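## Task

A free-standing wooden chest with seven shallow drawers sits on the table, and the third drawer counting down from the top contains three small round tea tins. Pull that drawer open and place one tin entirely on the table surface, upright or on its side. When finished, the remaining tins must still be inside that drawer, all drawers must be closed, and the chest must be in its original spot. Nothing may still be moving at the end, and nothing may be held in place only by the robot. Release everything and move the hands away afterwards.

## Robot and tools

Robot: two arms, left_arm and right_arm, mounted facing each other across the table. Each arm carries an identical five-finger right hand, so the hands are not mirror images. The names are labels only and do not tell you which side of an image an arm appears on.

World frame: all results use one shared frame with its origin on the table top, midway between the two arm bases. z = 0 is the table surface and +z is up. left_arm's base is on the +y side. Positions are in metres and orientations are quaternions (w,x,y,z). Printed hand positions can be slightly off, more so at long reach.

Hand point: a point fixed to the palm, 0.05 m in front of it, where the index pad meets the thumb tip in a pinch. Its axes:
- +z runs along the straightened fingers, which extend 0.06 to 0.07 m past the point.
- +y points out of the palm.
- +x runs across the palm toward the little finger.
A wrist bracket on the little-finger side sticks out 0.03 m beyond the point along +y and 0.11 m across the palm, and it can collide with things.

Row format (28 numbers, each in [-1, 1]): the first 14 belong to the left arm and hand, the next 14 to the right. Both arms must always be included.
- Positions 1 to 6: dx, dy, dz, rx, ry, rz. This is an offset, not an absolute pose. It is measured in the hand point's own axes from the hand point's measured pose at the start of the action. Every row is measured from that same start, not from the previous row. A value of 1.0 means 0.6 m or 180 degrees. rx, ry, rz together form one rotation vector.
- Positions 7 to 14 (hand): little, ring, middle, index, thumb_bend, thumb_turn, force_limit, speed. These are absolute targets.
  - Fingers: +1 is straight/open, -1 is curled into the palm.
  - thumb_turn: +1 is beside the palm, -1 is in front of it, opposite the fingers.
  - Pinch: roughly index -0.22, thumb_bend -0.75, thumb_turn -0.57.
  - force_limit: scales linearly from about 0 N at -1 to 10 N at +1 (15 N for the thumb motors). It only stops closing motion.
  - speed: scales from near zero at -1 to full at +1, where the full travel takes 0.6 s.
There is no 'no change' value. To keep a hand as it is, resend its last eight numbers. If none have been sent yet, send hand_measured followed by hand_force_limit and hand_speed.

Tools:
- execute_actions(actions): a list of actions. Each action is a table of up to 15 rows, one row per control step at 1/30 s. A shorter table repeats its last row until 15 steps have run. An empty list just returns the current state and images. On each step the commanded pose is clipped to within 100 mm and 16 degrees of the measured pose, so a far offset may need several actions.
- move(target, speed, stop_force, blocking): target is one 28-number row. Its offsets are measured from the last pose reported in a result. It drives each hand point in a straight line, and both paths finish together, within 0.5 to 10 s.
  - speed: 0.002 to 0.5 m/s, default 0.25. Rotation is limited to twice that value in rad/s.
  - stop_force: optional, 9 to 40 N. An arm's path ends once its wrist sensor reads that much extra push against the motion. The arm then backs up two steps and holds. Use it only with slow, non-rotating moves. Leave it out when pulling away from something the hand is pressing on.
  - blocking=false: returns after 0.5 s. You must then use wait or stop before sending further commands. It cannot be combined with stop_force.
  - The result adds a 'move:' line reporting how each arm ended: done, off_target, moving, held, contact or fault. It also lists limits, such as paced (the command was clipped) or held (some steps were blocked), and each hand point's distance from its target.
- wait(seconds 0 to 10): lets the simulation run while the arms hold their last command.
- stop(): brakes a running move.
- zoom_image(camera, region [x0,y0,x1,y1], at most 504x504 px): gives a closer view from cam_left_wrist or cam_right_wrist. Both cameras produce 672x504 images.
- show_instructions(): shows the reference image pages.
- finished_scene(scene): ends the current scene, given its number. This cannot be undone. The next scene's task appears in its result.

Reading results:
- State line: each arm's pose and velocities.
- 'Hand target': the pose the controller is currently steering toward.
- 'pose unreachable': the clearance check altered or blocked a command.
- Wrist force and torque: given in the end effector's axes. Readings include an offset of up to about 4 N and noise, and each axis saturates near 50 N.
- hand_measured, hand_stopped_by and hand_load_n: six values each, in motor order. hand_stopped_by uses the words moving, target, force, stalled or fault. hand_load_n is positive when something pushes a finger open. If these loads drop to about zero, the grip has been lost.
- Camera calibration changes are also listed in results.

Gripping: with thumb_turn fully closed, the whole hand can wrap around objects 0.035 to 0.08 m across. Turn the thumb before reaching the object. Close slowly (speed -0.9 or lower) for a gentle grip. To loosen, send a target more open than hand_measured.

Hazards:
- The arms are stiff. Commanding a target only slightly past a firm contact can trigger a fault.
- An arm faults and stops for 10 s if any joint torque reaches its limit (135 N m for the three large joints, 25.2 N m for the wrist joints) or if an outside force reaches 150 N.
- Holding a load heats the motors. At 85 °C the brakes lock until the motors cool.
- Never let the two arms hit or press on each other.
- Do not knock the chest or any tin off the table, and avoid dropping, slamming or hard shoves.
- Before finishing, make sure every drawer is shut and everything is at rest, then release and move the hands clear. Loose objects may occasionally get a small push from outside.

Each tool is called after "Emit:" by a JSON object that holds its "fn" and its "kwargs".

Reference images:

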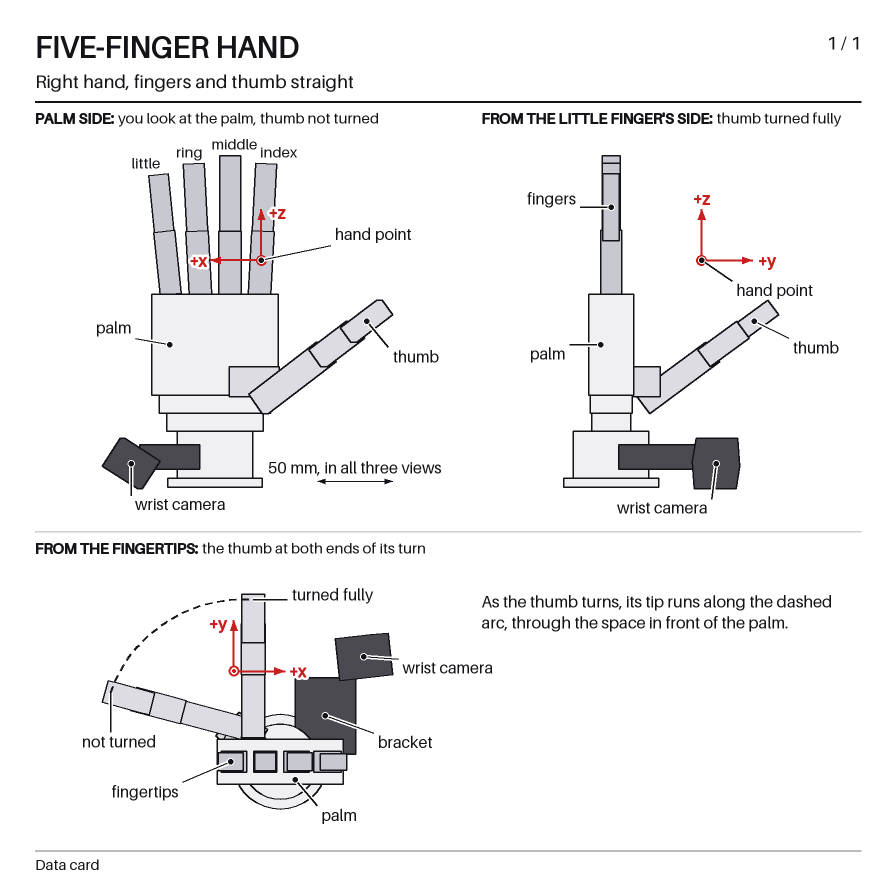

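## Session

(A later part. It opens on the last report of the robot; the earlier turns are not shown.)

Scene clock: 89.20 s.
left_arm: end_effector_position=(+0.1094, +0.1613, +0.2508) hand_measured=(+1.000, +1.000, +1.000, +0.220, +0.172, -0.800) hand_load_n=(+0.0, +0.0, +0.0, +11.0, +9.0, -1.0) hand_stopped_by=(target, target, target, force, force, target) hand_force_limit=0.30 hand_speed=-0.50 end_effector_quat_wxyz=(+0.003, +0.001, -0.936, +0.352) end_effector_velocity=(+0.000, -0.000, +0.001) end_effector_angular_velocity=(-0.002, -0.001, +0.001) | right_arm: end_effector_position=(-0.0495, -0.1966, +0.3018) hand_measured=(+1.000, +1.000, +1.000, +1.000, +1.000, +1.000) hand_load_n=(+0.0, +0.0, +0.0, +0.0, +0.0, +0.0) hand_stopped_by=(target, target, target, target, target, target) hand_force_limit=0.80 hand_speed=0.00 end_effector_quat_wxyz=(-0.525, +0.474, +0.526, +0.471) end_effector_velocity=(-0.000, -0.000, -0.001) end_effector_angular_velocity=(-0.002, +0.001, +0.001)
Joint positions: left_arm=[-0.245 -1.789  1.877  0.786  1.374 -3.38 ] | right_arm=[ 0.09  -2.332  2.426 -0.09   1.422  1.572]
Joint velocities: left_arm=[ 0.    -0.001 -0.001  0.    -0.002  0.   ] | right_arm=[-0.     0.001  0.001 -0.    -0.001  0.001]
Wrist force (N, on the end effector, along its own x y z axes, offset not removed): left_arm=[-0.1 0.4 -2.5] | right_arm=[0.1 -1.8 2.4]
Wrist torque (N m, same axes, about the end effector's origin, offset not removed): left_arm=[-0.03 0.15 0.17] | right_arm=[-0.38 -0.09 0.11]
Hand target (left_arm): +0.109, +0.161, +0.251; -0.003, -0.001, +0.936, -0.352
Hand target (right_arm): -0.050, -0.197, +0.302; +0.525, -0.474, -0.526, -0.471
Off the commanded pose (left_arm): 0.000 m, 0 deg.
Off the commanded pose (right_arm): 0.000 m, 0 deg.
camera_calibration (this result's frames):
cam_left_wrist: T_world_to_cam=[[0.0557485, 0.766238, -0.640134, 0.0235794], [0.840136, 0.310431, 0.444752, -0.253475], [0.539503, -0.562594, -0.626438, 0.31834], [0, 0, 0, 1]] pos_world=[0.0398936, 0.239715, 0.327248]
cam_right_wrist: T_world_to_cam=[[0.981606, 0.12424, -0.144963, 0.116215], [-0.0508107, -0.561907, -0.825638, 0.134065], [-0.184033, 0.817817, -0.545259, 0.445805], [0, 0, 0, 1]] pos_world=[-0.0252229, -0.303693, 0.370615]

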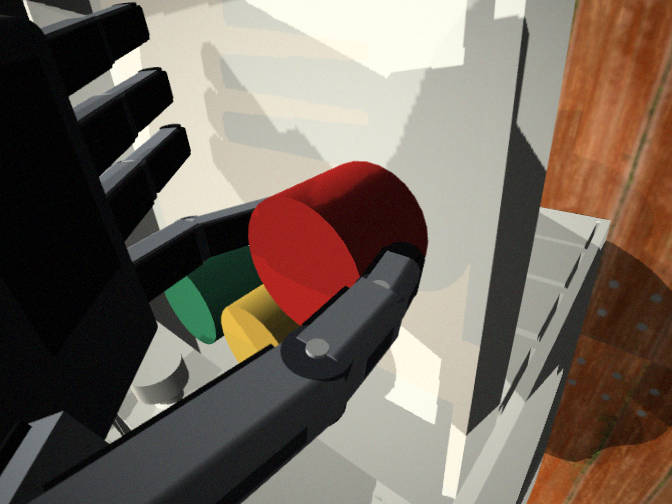

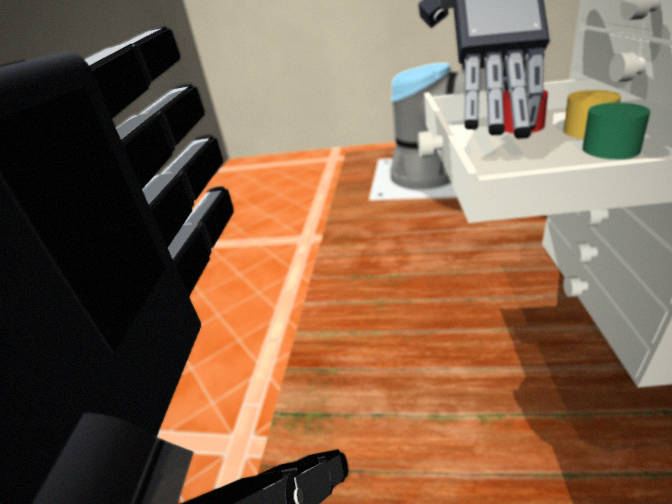

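Lift 8 cm.

Emit:
{"fn": "move", "kwargs": {"target": [0,-0.086,-0.102,0,0,0,1,1,1,-0.2,-0.6,-0.8,0.3,-0.5, 0,0,0,0,0,0,1,1,1,1,1,1,0.8,0], "speed": 0.06}}

Scene clock: 91.07 s.
left_arm: end_effector_position=(+0.1099, +0.1627, +0.3305) hand_measured=(+1.000, +1.000, +1.000, +0.220, +0.172, -0.800) hand_load_n=(+0.0, +0.0, +0.0, +11.0, +9.0, -1.0) hand_stopped_by=(target, target, target, force, force, target) hand_force_limit=0.30 hand_speed=-0.50 end_effector_quat_wxyz=(+0.003, +0.001, -0.936, +0.352) end_effector_velocity=(-0.000, +0.000, +0.001) end_effector_angular_velocity=(+0.004, -0.001, +0.000) | right_arm: end_effector_position=(-0.0495, -0.1966, +0.3018) hand_measured=(+1.000, +1.000, +1.000, +1.000, +1.000, +1.000) hand_load_n=(+0.0, +0.0, +0.0, +0.0, +0.0, +0.0) hand_stopped_by=(target, target, target, target, target, target) hand_force_limit=0.80 hand_speed=0.00 end_effector_quat_wxyz=(-0.525, +0.474, +0.526, +0.471) end_effector_velocity=(-0.000, +0.000, -0.000) end_effector_angular_velocity=(+0.001, -0.000, +0.001)
Joint positions: left_arm=[-0.245 -1.79   1.674  0.99   1.374 -3.38 ] | right_arm=[ 0.09  -2.332  2.426 -0.09   1.422  1.572]
Joint velocities: left_arm=[-0.     0.003 -0.006  0.007  0.    -0.   ] | right_arm=[-0.    -0.     0.001 -0.001 -0.002 -0.   ]
Wrist force (N, on the end effector, along its own x y z axes, offset not removed): left_arm=[0.8 0.2 0.3] | right_arm=[0.4 -2.6 2.0]
Wrist torque (N m, same axes, about the end effector's origin, offset not removed): left_arm=[-0.23 -0.05 0.20] | right_arm=[-0.54 -0.10 0.14]
Hand target (left_arm): +0.110, +0.163, +0.331; -0.003, -0.001, +0.936, -0.352
Hand target (right_arm): -0.050, -0.197, +0.302; +0.525, -0.474, -0.526, -0.471
Off the commanded pose (left_arm): 0.000 m, 0 deg.
Off the commanded pose (right_arm): 0.000 m, 0 deg.
move: done
camera_calibration (this result's frames):
cam_left_wrist: T_world_to_cam=[[0.0557521, 0.766182, -0.640201, 0.0735904], [0.840083, 0.310523, 0.444787, -0.289786], [0.539585, -0.56262, -0.626344, 0.368808], [0, 0, 0, 1]] pos_world=[0.0403383, 0.241101, 0.407007]
cam_right_wrist: T_world_to_cam=[[0.981606, 0.12424, -0.144963, 0.116215], [-0.0508106, -0.561907, -0.825638, 0.134065], [-0.184033, 0.817817, -0.545259, 0.445805], [0, 0, 0, 1]] pos_world=[-0.0252229, -0.303693, 0.370615]

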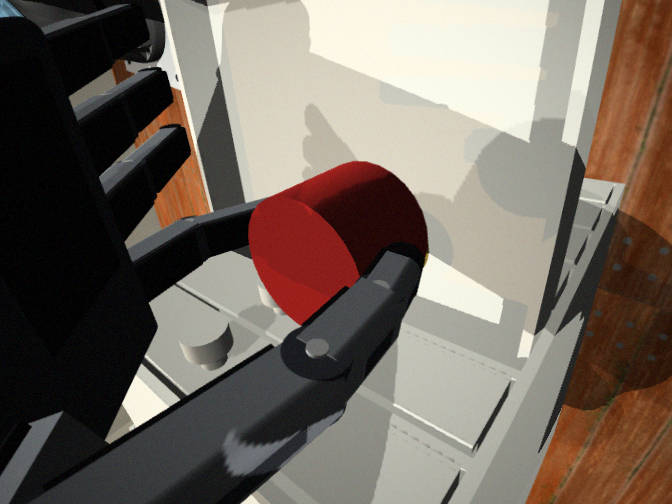

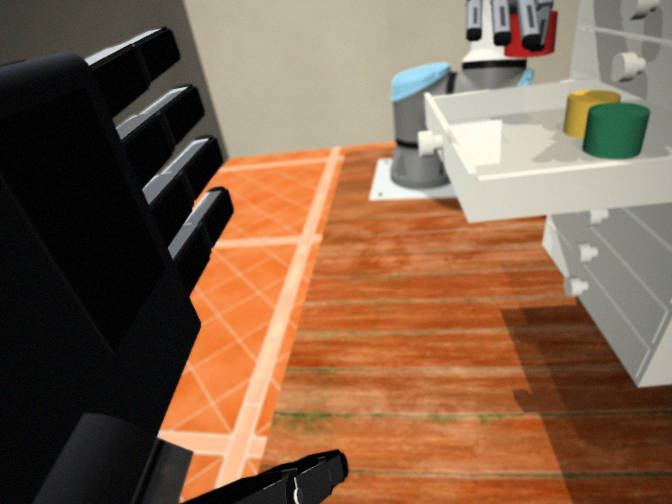

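Emit:
{"fn": "move", "kwargs": {"target": [0.383,0.115,-0.096,0,0,0,1,1,1,-0.2,-0.6,-0.8,0.3,-0.5, 0,0,0,0,0,0,1,1,1,1,1,1,0.8,0], "speed": 0.15}}

Emit:
{"fn": "move", "kwargs": {"target": [0,0.3,0.364,0,0,0,1,1,1,-0.2,-0.6,-0.8,0.3,-0.5, 0,0,0,0,0,0,1,1,1,1,1,1,0.8,0], "speed": 0.15}}

Emit:
{"fn": "move", "kwargs": {"target": [0,0.035,0.043,0,0,0,1,1,1,-0.2,-0.6,-0.8,0.3,-0.5, 0,0,0,0,0,0,1,1,1,1,1,1,0.8,0], "speed": 0.01, "stop_force": 9}}

Scene clock: 97.47 s.
left_arm: end_effector_position=(-0.1197, +0.2528, +0.3294) hand_measured=(+1.000, +1.000, +1.000, +0.220, +0.172, -0.800) hand_load_n=(+0.0, +0.0, +0.0, +11.0, +9.0, -1.0) hand_stopped_by=(target, target, target, force, force, target) hand_force_limit=0.30 hand_speed=-0.50 end_effector_quat_wxyz=(+0.004, +0.001, -0.936, +0.351) end_effector_velocity=(-0.002, +0.001, +0.000) end_effector_angular_velocity=(-0.007, -0.002, +0.004) | right_arm: end_effector_position=(-0.0495, -0.1966, +0.3018) hand_measured=(+1.000, +1.000, +1.000, +1.000, +1.000, +1.000) hand_load_n=(+0.0, +0.0, +0.0, +0.0, +0.0, +0.0) hand_stopped_by=(target, target, target, target, target, target) hand_force_limit=0.80 hand_speed=0.00 end_effector_quat_wxyz=(-0.525, +0.474, +0.526, +0.471) end_effector_velocity=(+0.000, -0.000, -0.000) end_effector_angular_velocity=(+0.000, +0.000, -0.001)
Joint positions: left_arm=[-1.353 -1.813  1.821  1.42   0.865 -4.508] | right_arm=[ 0.09  -2.332  2.426 -0.09   1.422  1.572]
Joint velocities: left_arm=[-0.013  0.003  0.003  0.008 -0.009 -0.02 ] | right_arm=[-0.    -0.     0.    -0.     0.001  0.   ]
Wrist force (N, on the end effector, along its own x y z axes, offset not removed): left_arm=[0.7 2.1 0.7] | right_arm=[0.1 -2.8 2.1]
Wrist torque (N m, same axes, about the end effector's origin, offset not removed): left_arm=[0.18 0.07 0.27] | right_arm=[-0.57 -0.08 0.07]
Hand target (left_arm): -0.120, +0.253, +0.329; -0.004, -0.001, +0.936, -0.351
Hand target (right_arm): -0.050, -0.197, +0.302; +0.525, -0.474, -0.526, -0.471
Off the commanded pose (left_arm): 0.000 m, 0 deg.
Off the commanded pose (right_arm): 0.000 m, 0 deg.
move: done
camera_calibration (this result's frames):
cam_left_wrist: T_world_to_cam=[[0.0547363, 0.767447, -0.638772, 0.0157276], [0.841519, 0.308882, 0.443213, -0.123316], [0.537447, -0.561798, -0.628914, 0.543063], [0, 0, 0, 1]] pos_world=[-0.188956, 0.331112, 0.406241]
cam_right_wrist: T_world_to_cam=[[0.981606, 0.12424, -0.144963, 0.116215], [-0.0508108, -0.561907, -0.825638, 0.134065], [-0.184033, 0.817817, -0.545259, 0.445805], [0, 0, 0, 1]] pos_world=[-0.0252229, -0.303693, 0.370615]

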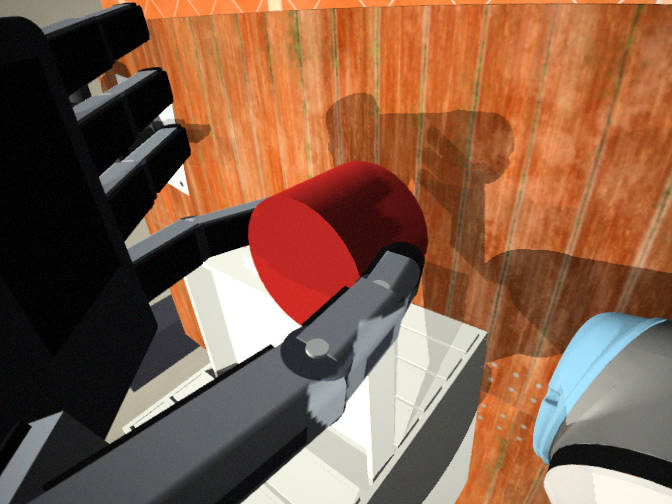

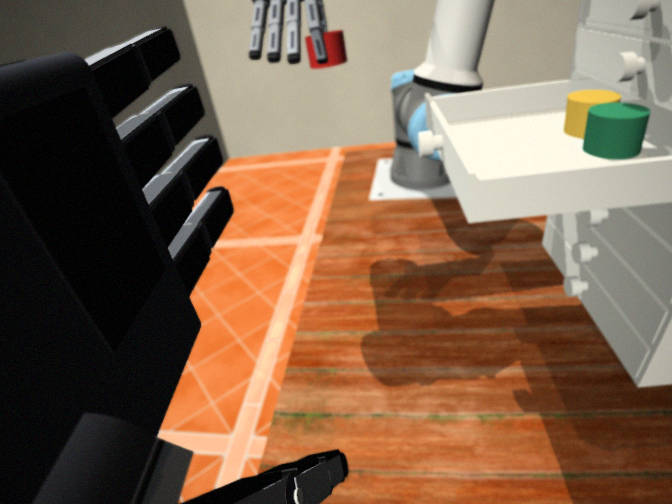

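Scene clock: 100.03 s.
left_arm: end_effector_position=(-0.1215, +0.2452, +0.0468) hand_measured=(+1.000, +1.000, +1.000, +0.220, +0.172, -0.800) hand_load_n=(+0.0, +0.0, +0.0, +11.0, +9.0, -1.0) hand_stopped_by=(target, target, target, force, force, target) hand_force_limit=0.30 hand_speed=-0.50 end_effector_quat_wxyz=(+0.004, +0.001, -0.936, +0.351) end_effector_velocity=(-0.000, -0.001, -0.002) end_effector_angular_velocity=(-0.000, +0.000, -0.000) | right_arm: end_effector_position=(-0.0495, -0.1966, +0.3018) hand_measured=(+1.000, +1.000, +1.000, +1.000, +1.000, +1.000) hand_load_n=(+0.0, +0.0, +0.0, +0.0, +0.0, +0.0) hand_stopped_by=(target, target, target, target, target, target) hand_force_limit=0.80 hand_speed=0.00 end_effector_quat_wxyz=(-0.525, +0.474, +0.526, +0.471) end_effector_velocity=(+0.000, -0.000, -0.000) end_effector_angular_velocity=(-0.001, -0.000, -0.001)
Joint positions: left_arm=[-1.317 -1.482  2.328  0.552  0.871 -4.461] | right_arm=[ 0.09  -2.332  2.426 -0.09   1.422  1.572]
Joint velocities: left_arm=[ 0.004  0.007 -0.    -0.01   0.     0.005] | right_arm=[-0.    -0.     0.001  0.001  0.001 -0.   ]
Wrist force (N, on the end effector, along its own x y z axes, offset not removed): left_arm=[-0.1 -0.8 1.7] | right_arm=[-0.8 -3.4 2.6]
Wrist torque (N m, same axes, about the end effector's origin, offset not removed): left_arm=[-0.39 -0.02 0.10] | right_arm=[-0.69 0.05 0.01]
Hand target (left_arm): -0.122, +0.245, +0.047; -0.004, -0.001, +0.936, -0.351
Hand target (right_arm): -0.050, -0.197, +0.302; +0.525, -0.474, -0.526, -0.471
Off the commanded pose (left_arm): 0.001 m, 0 deg.
Off the commanded pose (right_arm): 0.000 m, 0 deg.
move: done
camera_calibration (this result's frames):
cam_left_wrist: T_world_to_cam=[[0.0547526, 0.767377, -0.638855, -0.15886], [0.84146, 0.30898, 0.443256, 0.00571462], [0.537538, -0.56184, -0.6288, 0.362037], [0, 0, 0, 1]] pos_world=[-0.190719, 0.323547, 0.123627]
cam_right_wrist: T_world_to_cam=[[0.981606, 0.12424, -0.144963, 0.116215], [-0.0508107, -0.561907, -0.825638, 0.134065], [-0.184033, 0.817817, -0.545259, 0.445805], [0, 0, 0, 1]] pos_world=[-0.0252229, -0.303693, 0.370615]

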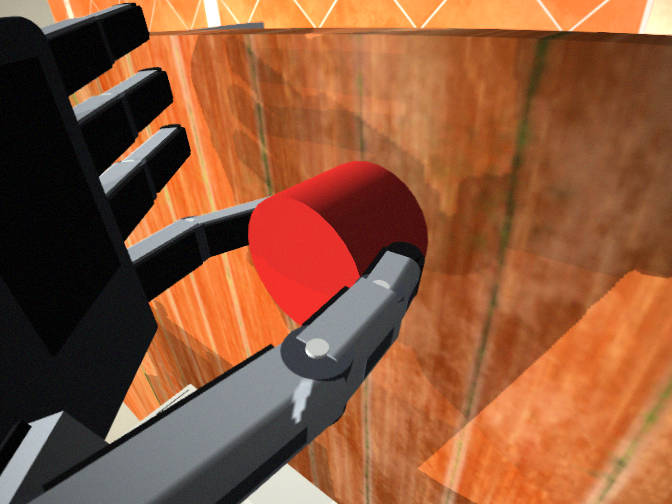

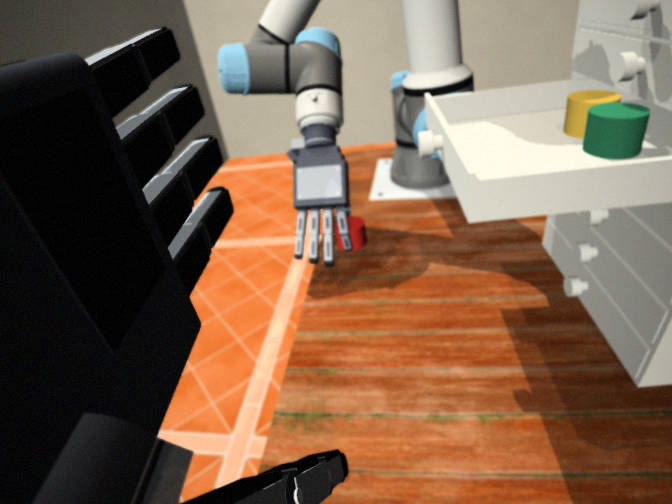

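Scene clock: 102.00 s.
left_arm: end_effector_position=(-0.1214, +0.2447, +0.0310) hand_measured=(+1.000, +1.000, +1.000, +0.220, +0.172, -0.800) hand_load_n=(+0.0, +0.0, +0.0, +10.5, +9.0, -1.0) hand_stopped_by=(target, target, target, force, force, target) hand_force_limit=0.30 hand_speed=-0.50 end_effector_quat_wxyz=(+0.004, +0.001, -0.936, +0.351) end_effector_velocity=(+0.000, -0.000, +0.004) end_effector_angular_velocity=(-0.001, -0.002, +0.000) | right_arm: end_effector_position=(-0.0495, -0.1966, +0.3018) hand_measured=(+1.000, +1.000, +1.000, +1.000, +1.000, +1.000) hand_load_n=(+0.0, +0.0, +0.0, +0.0, +0.0, +0.0) hand_stopped_by=(target, target, target, target, target, target) hand_force_limit=0.80 hand_speed=0.00 end_effector_quat_wxyz=(-0.525, +0.474, +0.526, +0.471) end_effector_velocity=(-0.000, +0.000, -0.000) end_effector_angular_velocity=(+0.000, +0.000, +0.001)
Joint positions: left_arm=[-1.315 -1.442  2.343  0.496  0.871 -4.457] | right_arm=[ 0.09  -2.332  2.426 -0.09   1.422  1.572]
Joint velocities: left_arm=[-0.    -0.009 -0.004  0.015 -0.001  0.   ] | right_arm=[ 0.     0.     0.    -0.001 -0.001  0.   ]
Wrist force (N, on the end effector, along its own x y z axes, offset not removed): left_arm=[0.3 0.0 -0.9] | right_arm=[0.4 -1.3 2.6]
Wrist torque (N m, same axes, about the end effector's origin, offset not removed): left_arm=[-0.16 0.10 0.17] | right_arm=[-0.40 -0.11 0.17]
Hand target (left_arm): -0.122, +0.245, +0.032; -0.004, -0.001, +0.936, -0.351
Hand target (right_arm): -0.050, -0.197, +0.302; +0.525, -0.474, -0.526, -0.471
Off the commanded pose (left_arm): 0.017 m, 0 deg.
Off the commanded pose (right_arm): 0.000 m, 0 deg.
move: contact (left_arm)
camera_calibration (this result's frames):
cam_left_wrist: T_world_to_cam=[[0.0549487, 0.767427, -0.638777, -0.168573], [0.841337, 0.308931, 0.443523, 0.0128312], [0.53771, -0.561798, -0.62869, 0.351799], [0, 0, 0, 1]] pos_world=[-0.190698, 0.323043, 0.107801]
cam_right_wrist: T_world_to_cam=[[0.981606, 0.12424, -0.144963, 0.116216], [-0.0508105, -0.561907, -0.825638, 0.134065], [-0.184033, 0.817817, -0.545259, 0.445805], [0, 0, 0, 1]] pos_world=[-0.0252229, -0.303693, 0.370615]

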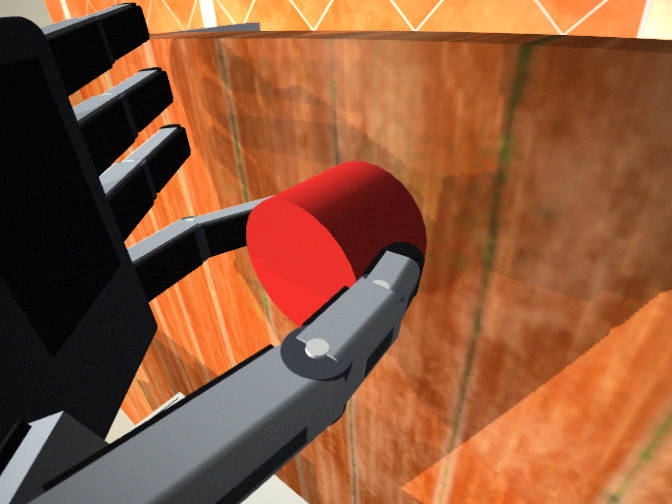

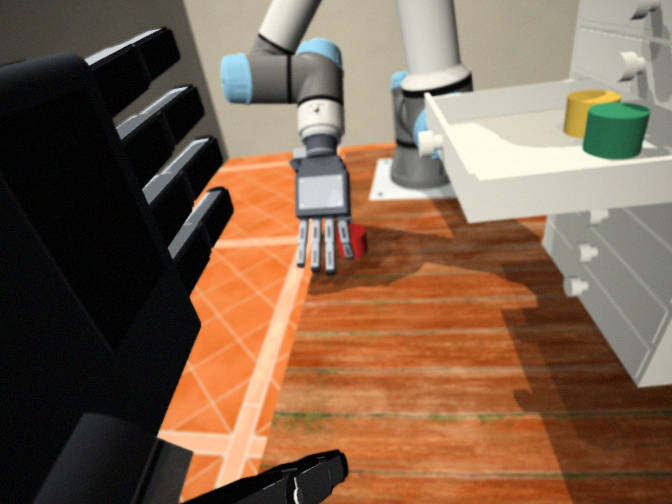

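Emit:
{"fn": "execute_actions", "kwargs": {"actions": [[[0,0,0,0,0,0,1,1,1,0.65,0.5,-0.8,0.3,-0.3, 0,0,0,0,0,0,1,1,1,1,1,1,0.8,0]],[[0,0,0,0,0,0,1,1,1,0.65,0.5,-0.8,0.3,-0.3, 0,0,0,0,0,0,1,1,1,1,1,1,0.8,0]]]}}

Emit:
{"fn": "move", "kwargs": {"target": [0,-0.13,-0.155,0,0,0,1,1,1,0.65,0.5,-0.8,0.3,-0.3, 0,0,0,0,0,0,1,1,1,1,1,1,0.8,0], "speed": 0.1}}

Scene clock: 103.17 s.
left_arm: end_effector_position=(-0.1214, +0.2447, +0.0310) hand_measured=(+1.000, +1.000, +1.000, +0.650, +0.500, -0.800) hand_load_n=(+0.0, +0.0, +0.0, +0.0, +0.0, +0.0) hand_stopped_by=(target, target, target, target, target, target) hand_force_limit=0.30 hand_speed=-0.30 end_effector_quat_wxyz=(+0.004, +0.001, -0.936, +0.351) end_effector_velocity=(-0.000, -0.000, +0.000) end_effector_angular_velocity=(-0.001, +0.000, +0.000) | right_arm: end_effector_position=(-0.0495, -0.1966, +0.3018) hand_measured=(+1.000, +1.000, +1.000, +1.000, +1.000, +1.000) hand_load_n=(+0.0, +0.0, +0.0, +0.0, +0.0, +0.0) hand_stopped_by=(target, target, target, target, target, target) hand_force_limit=0.80 hand_speed=0.00 end_effector_quat_wxyz=(-0.525, +0.474, +0.526, +0.471) end_effector_velocity=(-0.000, +0.000, -0.000) end_effector_angular_velocity=(+0.000, -0.000, +0.001)
Joint positions: left_arm=[-1.315 -1.442  2.343  0.496  0.871 -4.457] | right_arm=[ 0.09  -2.332  2.426 -0.09   1.422  1.572]
Joint velocities: left_arm=[-0.     0.    -0.    -0.001 -0.001 -0.   ] | right_arm=[-0.    -0.     0.    -0.    -0.001 -0.   ]
Wrist force (N, on the end effector, along its own x y z axes, offset not removed): left_arm=[0.3 -0.4 0.5] | right_arm=[0.5 -2.0 1.5]
Wrist torque (N m, same axes, about the end effector's origin, offset not removed): left_arm=[-0.24 0.03 0.07] | right_arm=[-0.36 -0.14 0.21]
Hand target (left_arm): -0.121, +0.245, +0.031; -0.004, -0.001, +0.936, -0.351
Hand target (right_arm): -0.050, -0.197, +0.302; +0.525, -0.474, -0.526, -0.471
Off the commanded pose (left_arm): 0.000 m, 0 deg.
Off the commanded pose (right_arm): 0.000 m, 0 deg.
camera_calibration (this result's frames):
cam_left_wrist: T_world_to_cam=[[0.0548969, 0.767426, -0.638783, -0.168573], [0.841368, 0.308938, 0.443461, 0.0128468], [0.537668, -0.561796, -0.628727, 0.351819], [0, 0, 0, 1]] pos_world=[-0.190716, 0.323049, 0.10782]
cam_right_wrist: T_world_to_cam=[[0.981606, 0.12424, -0.144963, 0.116215], [-0.0508106, -0.561907, -0.825638, 0.134065], [-0.184033, 0.817817, -0.545259, 0.445805], [0, 0, 0, 1]] pos_world=[-0.0252229, -0.303693, 0.370615]

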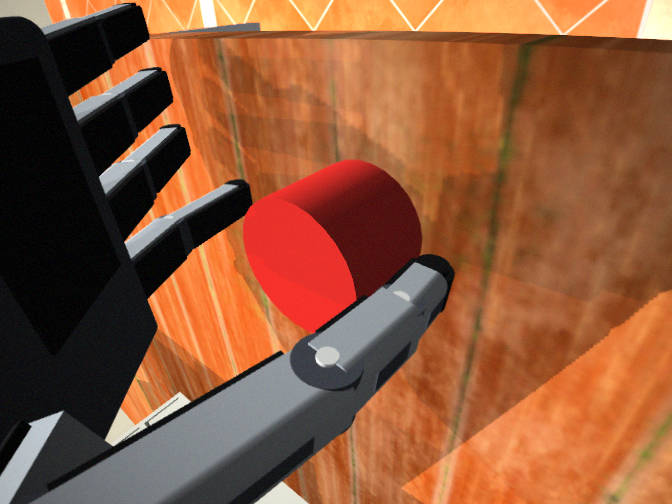

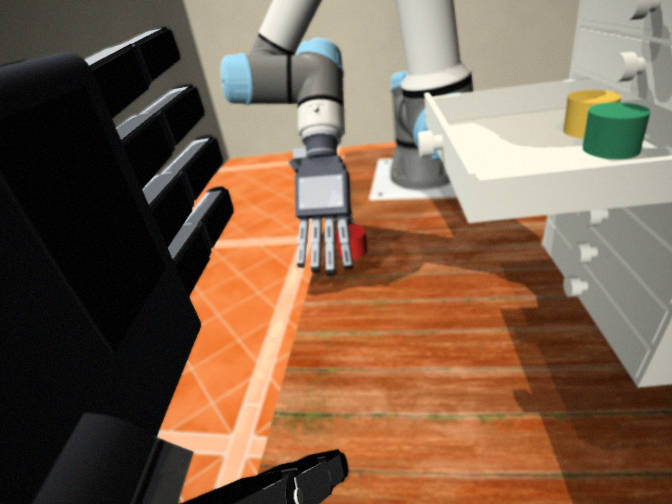

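Scene clock: 104.93 s.
left_arm: end_effector_position=(-0.1207, +0.2469, +0.1521) hand_measured=(+1.000, +1.000, +1.000, +0.650, +0.500, -0.800) hand_load_n=(+0.0, +0.0, +0.0, +0.0, +0.0, +0.0) hand_stopped_by=(target, target, target, target, target, target) hand_force_limit=0.30 hand_speed=-0.30 end_effector_quat_wxyz=(+0.004, +0.001, -0.936, +0.351) end_effector_velocity=(-0.000, +0.001, +0.003) end_effector_angular_velocity=(+0.002, +0.001, +0.000) | right_arm: end_effector_position=(-0.0495, -0.1966, +0.3018) hand_measured=(+1.000, +1.000, +1.000, +1.000, +1.000, +1.000) hand_load_n=(+0.0, +0.0, +0.0, +0.0, +0.0, +0.0) hand_stopped_by=(target, target, target, target, target, target) hand_force_limit=0.80 hand_speed=0.00 end_effector_quat_wxyz=(-0.525, +0.474, +0.526, +0.471) end_effector_velocity=(+0.000, +0.000, +0.000) end_effector_angular_velocity=(+0.001, -0.000, -0.001)
Joint positions: left_arm=[-1.325 -1.685  2.185  0.905  0.87  -4.47 ] | right_arm=[ 0.09  -2.332  2.426 -0.09   1.422  1.572]
Joint velocities: left_arm=[-0.003 -0.004 -0.004  0.01   0.002 -0.004] | right_arm=[-0.    -0.     0.    -0.001  0.001 -0.   ]
Wrist force (N, on the end effector, along its own x y z axes, offset not removed): left_arm=[1.0 -0.9 -0.3] | right_arm=[0.6 -1.2 2.3]
Wrist torque (N m, same axes, about the end effector's origin, offset not removed): left_arm=[-0.27 -0.08 0.09] | right_arm=[-0.38 -0.06 0.23]
Hand target (left_arm): -0.121, +0.247, +0.152; -0.004, -0.001, +0.936, -0.351
Hand target (right_arm): -0.050, -0.197, +0.302; +0.525, -0.474, -0.526, -0.471
Off the commanded pose (left_arm): 0.000 m, 0 deg.
Off the commanded pose (right_arm): 0.000 m, 0 deg.
move: done
camera_calibration (this result's frames):
cam_left_wrist: T_world_to_cam=[[0.0549004, 0.767446, -0.638759, -0.0929817], [0.841396, 0.308892, 0.443439, -0.0421079], [0.537623, -0.561794, -0.628768, 0.428737], [0, 0, 0, 1]] pos_world=[-0.189965, 0.325227, 0.228856]
cam_right_wrist: T_world_to_cam=[[0.981606, 0.12424, -0.144963, 0.116216], [-0.0508106, -0.561907, -0.825638, 0.134065], [-0.184033, 0.817817, -0.545259, 0.445805], [0, 0, 0, 1]] pos_world=[-0.0252229, -0.303693, 0.370615]

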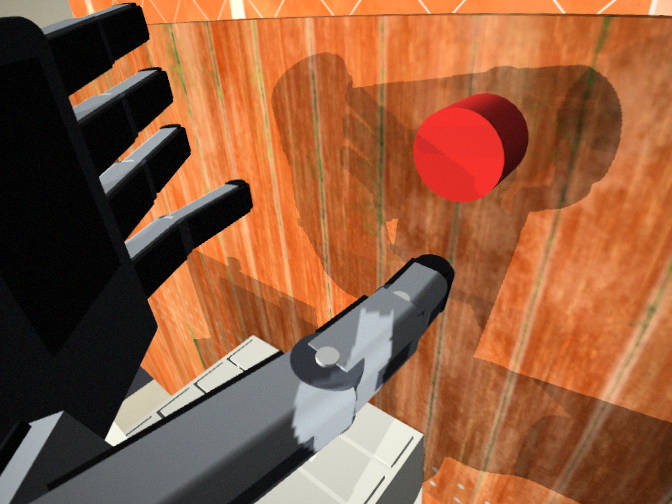

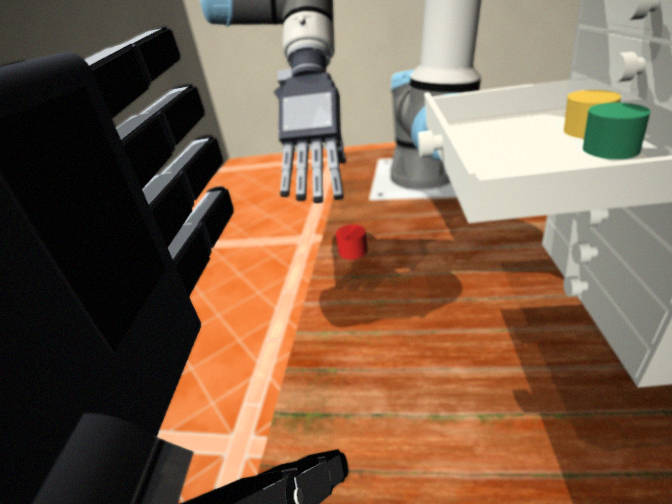

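Emit:
{"fn": "move", "kwargs": {"target": [0,0.03,-0.35,0,0,0,1,1,1,1,1,1,0.3,-0.3, -0.1,0.045,0.395,0,0,0,1,1,1,1,1,1,0.8,0]}}

Emit:
{"fn": "move", "kwargs": {"target": [0,0,0,0,0,0,1,1,1,1,1,1,0.3,-0.3, 0,0.36,0.02,0,0,0,1,1,1,1,1,1,0.8,0], "speed": 0.05}}

Scene clock: 107.33 s.
left_arm: end_effector_position=(-0.1205, +0.3917, +0.2947) hand_measured=(+1.000, +1.000, +1.000, +1.000, +1.000, +0.832) hand_load_n=(+0.0, +0.0, +0.0, +0.0, +0.0, -18.0) hand_stopped_by=(target, target, target, target, target, moving) hand_force_limit=0.30 hand_speed=-0.30 end_effector_quat_wxyz=(-0.007, -0.002, -0.944, +0.331) end_effector_velocity=(+0.001, +0.001, +0.001) end_effector_angular_velocity=(-0.005, +0.001, -0.000) | right_arm: end_effector_position=(-0.0477, +0.0416, +0.2405) hand_measured=(+1.000, +1.000, +1.000, +1.000, +1.000, +1.000) hand_load_n=(+0.0, +0.0, +0.0, +0.0, +0.0, +0.0) hand_stopped_by=(target, target, target, target, target, target) hand_force_limit=0.80 hand_speed=0.00 end_effector_quat_wxyz=(-0.525, +0.474, +0.526, +0.471) end_effector_velocity=(-0.000, +0.001, +0.000) end_effector_angular_velocity=(+0.001, -0.000, +0.001)
Joint positions: left_arm=[-2.173 -2.008  2.175  1.871  1.065 -5.497] | right_arm=[ 0.115 -1.545  2.126 -0.577  1.447  1.573]
Joint velocities: left_arm=[-0.02  -0.007  0.006  0.013  0.005 -0.022] | right_arm=[ 0.     0.001 -0.002 -0.001 -0.001 -0.   ]
Wrist force (N, on the end effector, along its own x y z axes, offset not removed): left_arm=[16.6 5.5 -9.7] | right_arm=[0.2 -2.7 1.5]
Wrist torque (N m, same axes, about the end effector's origin, offset not removed): left_arm=[-0.12 -1.08 -0.44] | right_arm=[-0.57 -0.14 0.08]
Hand target (left_arm): -0.120, +0.392, +0.295; +0.006, +0.002, +0.943, -0.331
Hand target (right_arm): -0.048, +0.042, +0.240; +0.525, -0.474, -0.526, -0.471
Off the commanded pose (left_arm): 0.008 m, 3 deg.
Off the commanded pose (right_arm): 0.000 m, 0 deg.
move: off_target (left_arm); limits=held; held on 5 of 58 steps (left_arm)
pose unreachable (left arm): on one or more control steps of this call, first in action 0 (counted from 0), this arm could not follow its commanded pose, so it was not sent that pose on those steps. It may still have moved: this result reports where it is.
cause: the commanded pose would bring two parts of the arm too close to each other (joints 3 (elbow) to 6 (wrist 3) lie between them).
camera_calibration (this result's frames):
cam_left_wrist: T_world_to_cam=[[0.066566, 0.794112, -0.604115, -0.132281], [0.830769, 0.291223, 0.474355, -0.1537], [0.552623, -0.533456, -0.640338, 0.593826], [0, 0, 0, 1]] pos_world=[-0.191667, 0.466586, 0.373245]
cam_right_wrist: T_world_to_cam=[[0.981592, 0.124253, -0.145043, 0.0759218], [-0.0508712, -0.561901, -0.825639, 0.217363], [-0.184088, 0.817819, -0.545237, 0.217892], [0, 0, 0, 1]] pos_world=[-0.0233553, -0.0654933, 0.309278]

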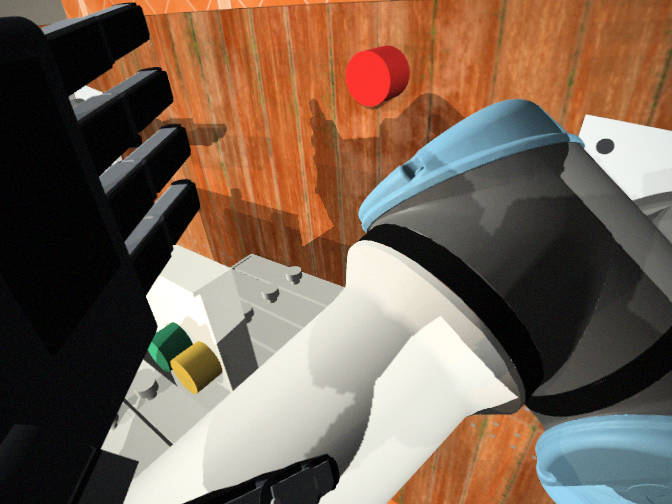

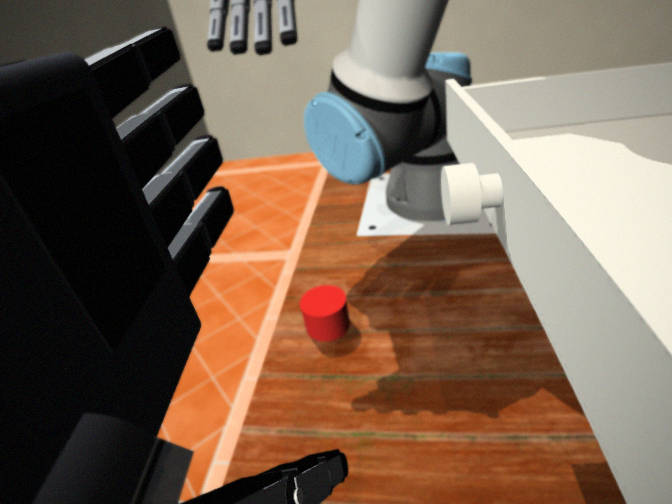

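Scene clock: 112.10 s.
left_arm: end_effector_position=(-0.1205, +0.3917, +0.2947) hand_measured=(+1.000, +1.000, +1.000, +1.000, +1.000, +0.830) hand_load_n=(+0.0, +0.0, +0.0, +0.0, +0.0, -17.5) hand_stopped_by=(target, target, target, target, target, stalled) hand_force_limit=0.30 hand_speed=-0.30 end_effector_quat_wxyz=(-0.007, -0.002, -0.944, +0.331) end_effector_velocity=(+0.000, -0.000, -0.000) end_effector_angular_velocity=(-0.001, -0.001, +0.000) | right_arm: end_effector_position=(+0.1657, +0.0762, +0.2401) hand_measured=(+1.000, +1.000, +1.000, +1.000, +1.000, +1.000) hand_load_n=(+0.0, +0.0, +0.0, +0.0, +0.0, +0.0) hand_stopped_by=(target, target, target, target, target, target) hand_force_limit=0.80 hand_speed=0.00 end_effector_quat_wxyz=(-0.525, +0.474, +0.527, +0.472) end_effector_velocity=(+0.003, +0.001, +0.001) end_effector_angular_velocity=(+0.002, -0.002, -0.000)
Joint positions: left_arm=[-2.173 -2.008  2.175  1.871  1.065 -5.497] | right_arm=[-0.446 -1.492  2.07  -0.572  0.886  1.568]
Joint velocities: left_arm=[ 0.     0.     0.001  0.001  0.    -0.   ] | right_arm=[-0.005  0.002 -0.004 -0.    -0.005 -0.   ]
Wrist force (N, on the end effector, along its own x y z axes, offset not removed): left_arm=[16.5 5.7 -9.1] | right_arm=[-0.1 -2.1 1.0]
Wrist torque (N m, same axes, about the end effector's origin, offset not removed): left_arm=[-0.05 -1.15 -0.29] | right_arm=[-0.29 -0.13 0.16]
Hand target (left_arm): -0.121, +0.392, +0.295; +0.007, +0.002, +0.944, -0.331
Hand target (right_arm): +0.166, +0.076, +0.240; +0.525, -0.474, -0.527, -0.472
Off the commanded pose (left_arm): 0.000 m, 0 deg.
Off the commanded pose (right_arm): 0.000 m, 0 deg.
move: done
camera_calibration (this result's frames):
cam_left_wrist: T_world_to_cam=[[0.066566, 0.794112, -0.604115, -0.132281], [0.830769, 0.291223, 0.474355, -0.1537], [0.552623, -0.533456, -0.640338, 0.593826], [0, 0, 0, 1]] pos_world=[-0.191667, 0.466586, 0.373245]
cam_right_wrist: T_world_to_cam=[[0.981844, 0.124125, -0.143444, -0.138252], [-0.0495053, -0.56232, -0.825437, 0.247115], [-0.183119, 0.817551, -0.545965, 0.228702], [0, 0, 0, 1]] pos_world=[0.189855, -0.0308573, 0.309009]

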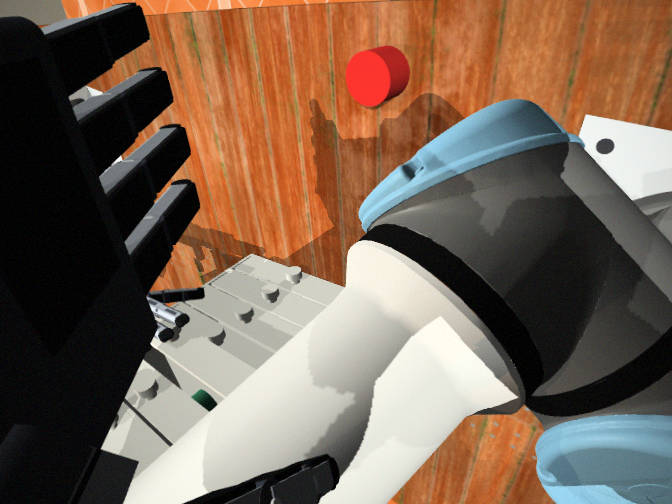

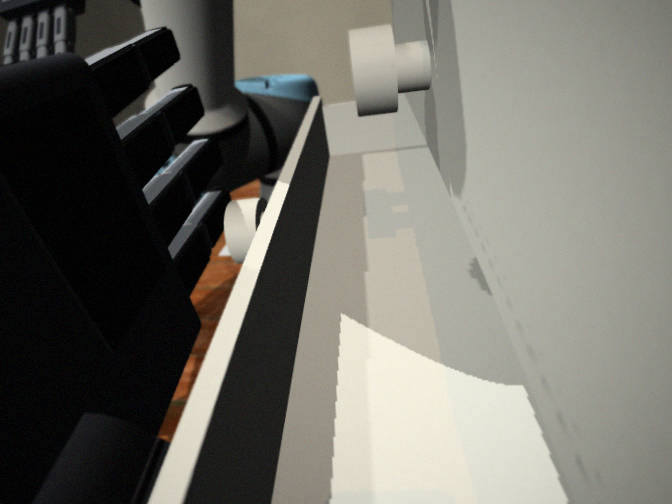

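Emit:
{"fn": "move", "kwargs": {"target": [0,0,0.12,0,0,0,1,1,1,1,1,0.2,0.3,-0.3, 0,-0.042,-0.087,-0.167,0,0,1,1,1,1,1,1,0.8,0], "speed": 0.08}}

Emit:
{"fn": "move", "kwargs": {"target": [0,0,0,0,0,0,1,1,1,1,1,0.2,0.3,-0.3, 0,0.11,0.04,0,0,0,1,1,1,1,1,1,0.8,0], "speed": 0.015, "stop_force": 12}}

Scene clock: 116.27 s.
left_arm: end_effector_position=(-0.1196, +0.3515, +0.2447) hand_measured=(+1.000, +1.000, +1.000, +1.000, +1.000, +0.200) hand_load_n=(+0.0, +0.0, +0.0, +0.0, +0.0, +0.0) hand_stopped_by=(target, target, target, target, target, target) hand_force_limit=0.30 hand_speed=-0.30 end_effector_quat_wxyz=(-0.006, -0.002, -0.943, +0.332) end_effector_velocity=(+0.000, -0.000, +0.000) end_effector_angular_velocity=(-0.002, +0.000, -0.000) | right_arm: end_effector_position=(+0.1461, +0.0218, +0.2405) hand_measured=(+1.000, +1.000, +1.000, +1.000, +1.000, +1.000) hand_load_n=(+0.0, +0.0, +0.0, +0.0, +0.0, +0.0) hand_stopped_by=(target, target, target, target, target, target) hand_force_limit=0.80 hand_speed=0.00 end_effector_quat_wxyz=(-0.385, +0.594, +0.386, +0.592) end_effector_velocity=(-0.001, -0.001, +0.000) end_effector_angular_velocity=(+0.001, -0.001, -0.013)
Joint positions: left_arm=[-1.902 -1.924  2.221  1.585  0.96  -5.202] | right_arm=[-0.079 -1.514  2.094 -0.576  1.776  1.571]
Joint velocities: left_arm=[-0.    -0.001  0.     0.001 -0.001 -0.001] | right_arm=[ 0.011  0.004 -0.005 -0.     0.024 -0.   ]
Wrist force (N, on the end effector, along its own x y z axes, offset not removed): left_arm=[-0.3 -0.5 -0.3] | right_arm=[0.5 -1.3 1.4]
Wrist torque (N m, same axes, about the end effector's origin, offset not removed): left_arm=[-0.31 0.19 0.02] | right_arm=[-0.27 -0.16 0.22]
Hand target (left_arm): -0.120, +0.352, +0.245; +0.006, +0.002, +0.943, -0.332
Hand target (right_arm): +0.146, +0.022, +0.240; -0.384, +0.594, +0.386, +0.592
Off the commanded pose (left_arm): 0.008 m, 0 deg.
Off the commanded pose (right_arm): 0.000 m, 0 deg.
move: held (left_arm); limits=held; held on 19 of 110 steps (left_arm), including the last (left_arm)
pose unreachable (left arm): on one or more control steps of this call, first in action 0 (counted from 0), this arm could not follow its commanded pose, so it was not sent that pose on those steps. On the call's last step it was still not sent that pose. It may still have moved: this result reports where it is.
cause: the commanded pose would bring two parts of the arm too close to each other (joints 3 (elbow) to 6 (wrist 3) lie between them).
camera_calibration (this result's frames):
cam_left_wrist: T_world_to_cam=[[0.0661384, 0.793188, -0.605374, -0.13008], [0.830951, 0.292095, 0.473499, -0.119105], [0.552401, -0.534353, -0.639782, 0.54001], [0, 0, 0, 1]] pos_world=[-0.190728, 0.426524, 0.323138]
cam_right_wrist: T_world_to_cam=[[0.912876, -0.38257, -0.142466, -0.0913407], [-0.322558, -0.462036, -0.826123, 0.253765], [0.250226, 0.800102, -0.545183, 0.206643], [0, 0, 0, 1]] pos_world=[0.113529, -0.0830311, 0.309286]

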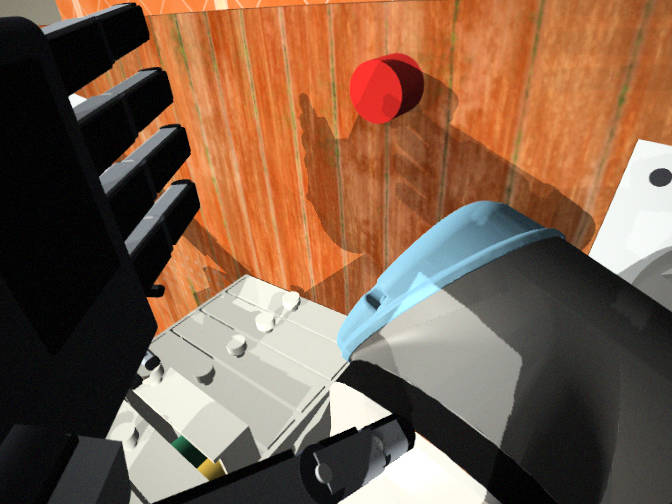

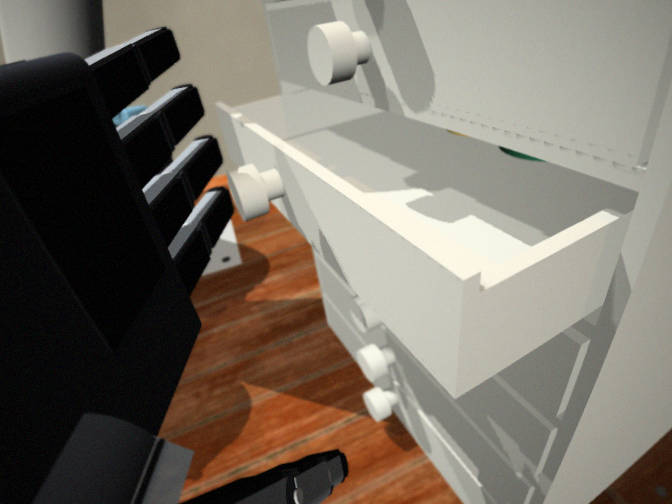

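Scene clock: 120.43 s.
left_arm: end_effector_position=(-0.1196, +0.3515, +0.2447) hand_measured=(+1.000, +1.000, +1.000, +1.000, +1.000, +0.200) hand_load_n=(+0.0, +0.0, +0.0, +0.0, +0.0, +0.0) hand_stopped_by=(target, target, target, target, target, target) hand_force_limit=0.30 hand_speed=-0.30 end_effector_quat_wxyz=(-0.006, -0.002, -0.943, +0.332) end_effector_velocity=(+0.000, -0.000, +0.000) end_effector_angular_velocity=(-0.001, -0.001, -0.000) | right_arm: end_effector_position=(+0.2025, +0.0179, +0.2405) hand_measured=(+1.000, +1.000, +1.000, +1.000, +1.000, +1.000) hand_load_n=(+0.0, +1.0, +0.0, +2.0, +0.0, +0.0) hand_stopped_by=(target, target, target, target, target, target) hand_force_limit=0.80 hand_speed=0.00 end_effector_quat_wxyz=(-0.385, +0.594, +0.387, +0.592) end_effector_velocity=(-0.005, -0.000, +0.000) end_effector_angular_velocity=(+0.000, -0.001, -0.003)
Joint positions: left_arm=[-1.902 -1.924  2.221  1.585  0.96  -5.202] | right_arm=[-0.238 -1.534  2.116 -0.578  1.617  1.57 ]
Joint velocities: left_arm=[-0.     0.     0.     0.    -0.001  0.   ] | right_arm=[ 0.014 -0.    -0.001  0.     0.017 -0.   ]
Wrist force (N, on the end effector, along its own x y z axes, offset not removed): left_arm=[0.2 -0.2 0.6] | right_arm=[-0.3 -23.5 1.1]
Wrist torque (N m, same axes, about the end effector's origin, offset not removed): left_arm=[-0.27 0.03 0.11] | right_arm=[0.97 0.15 -0.14]
Hand target (left_arm): -0.120, +0.352, +0.245; +0.006, +0.002, +0.943, -0.332
Hand target (right_arm): +0.202, +0.018, +0.241; -0.385, +0.594, +0.387, +0.592
Off the commanded pose (left_arm): 0.000 m, 0 deg.
Off the commanded pose (right_arm): 0.014 m, 0 deg.
move: contact (right_arm)
camera_calibration (this result's frames):
cam_left_wrist: T_world_to_cam=[[0.0661272, 0.793189, -0.605375, -0.130082], [0.830952, 0.292102, 0.473493, -0.119105], [0.552401, -0.534348, -0.639786, 0.54001], [0, 0, 0, 1]] pos_world=[-0.190729, 0.426523, 0.323138]
cam_right_wrist: T_world_to_cam=[[0.912888, -0.382731, -0.141959, -0.144436], [-0.322212, -0.462077, -0.826235, 0.270131], [0.25063, 0.800001, -0.545145, 0.195644], [0, 0, 0, 1]] pos_world=[0.169859, -0.0869741, 0.309342]

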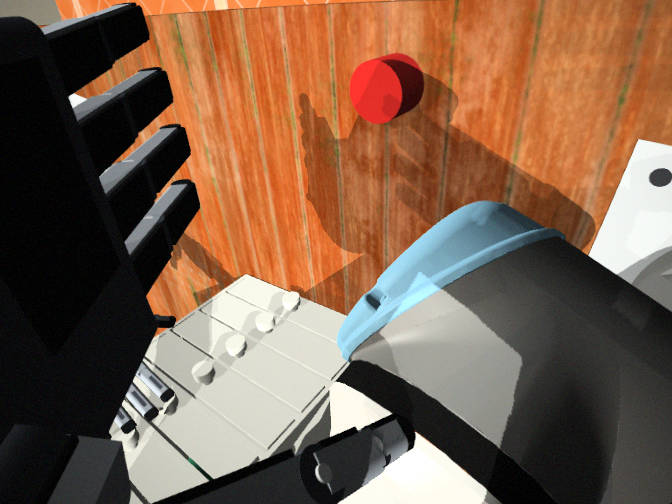

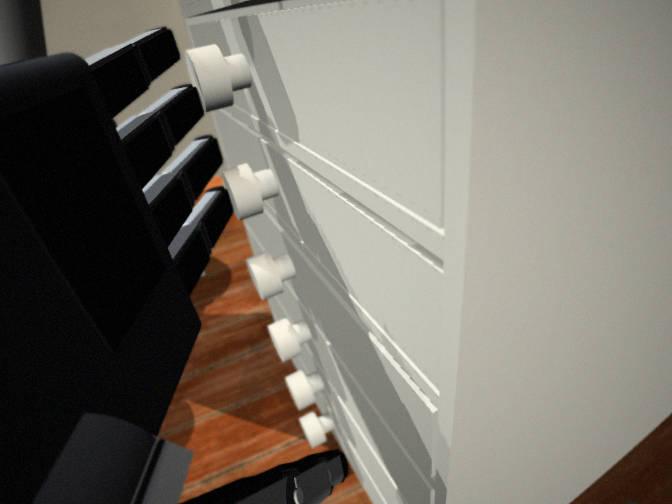

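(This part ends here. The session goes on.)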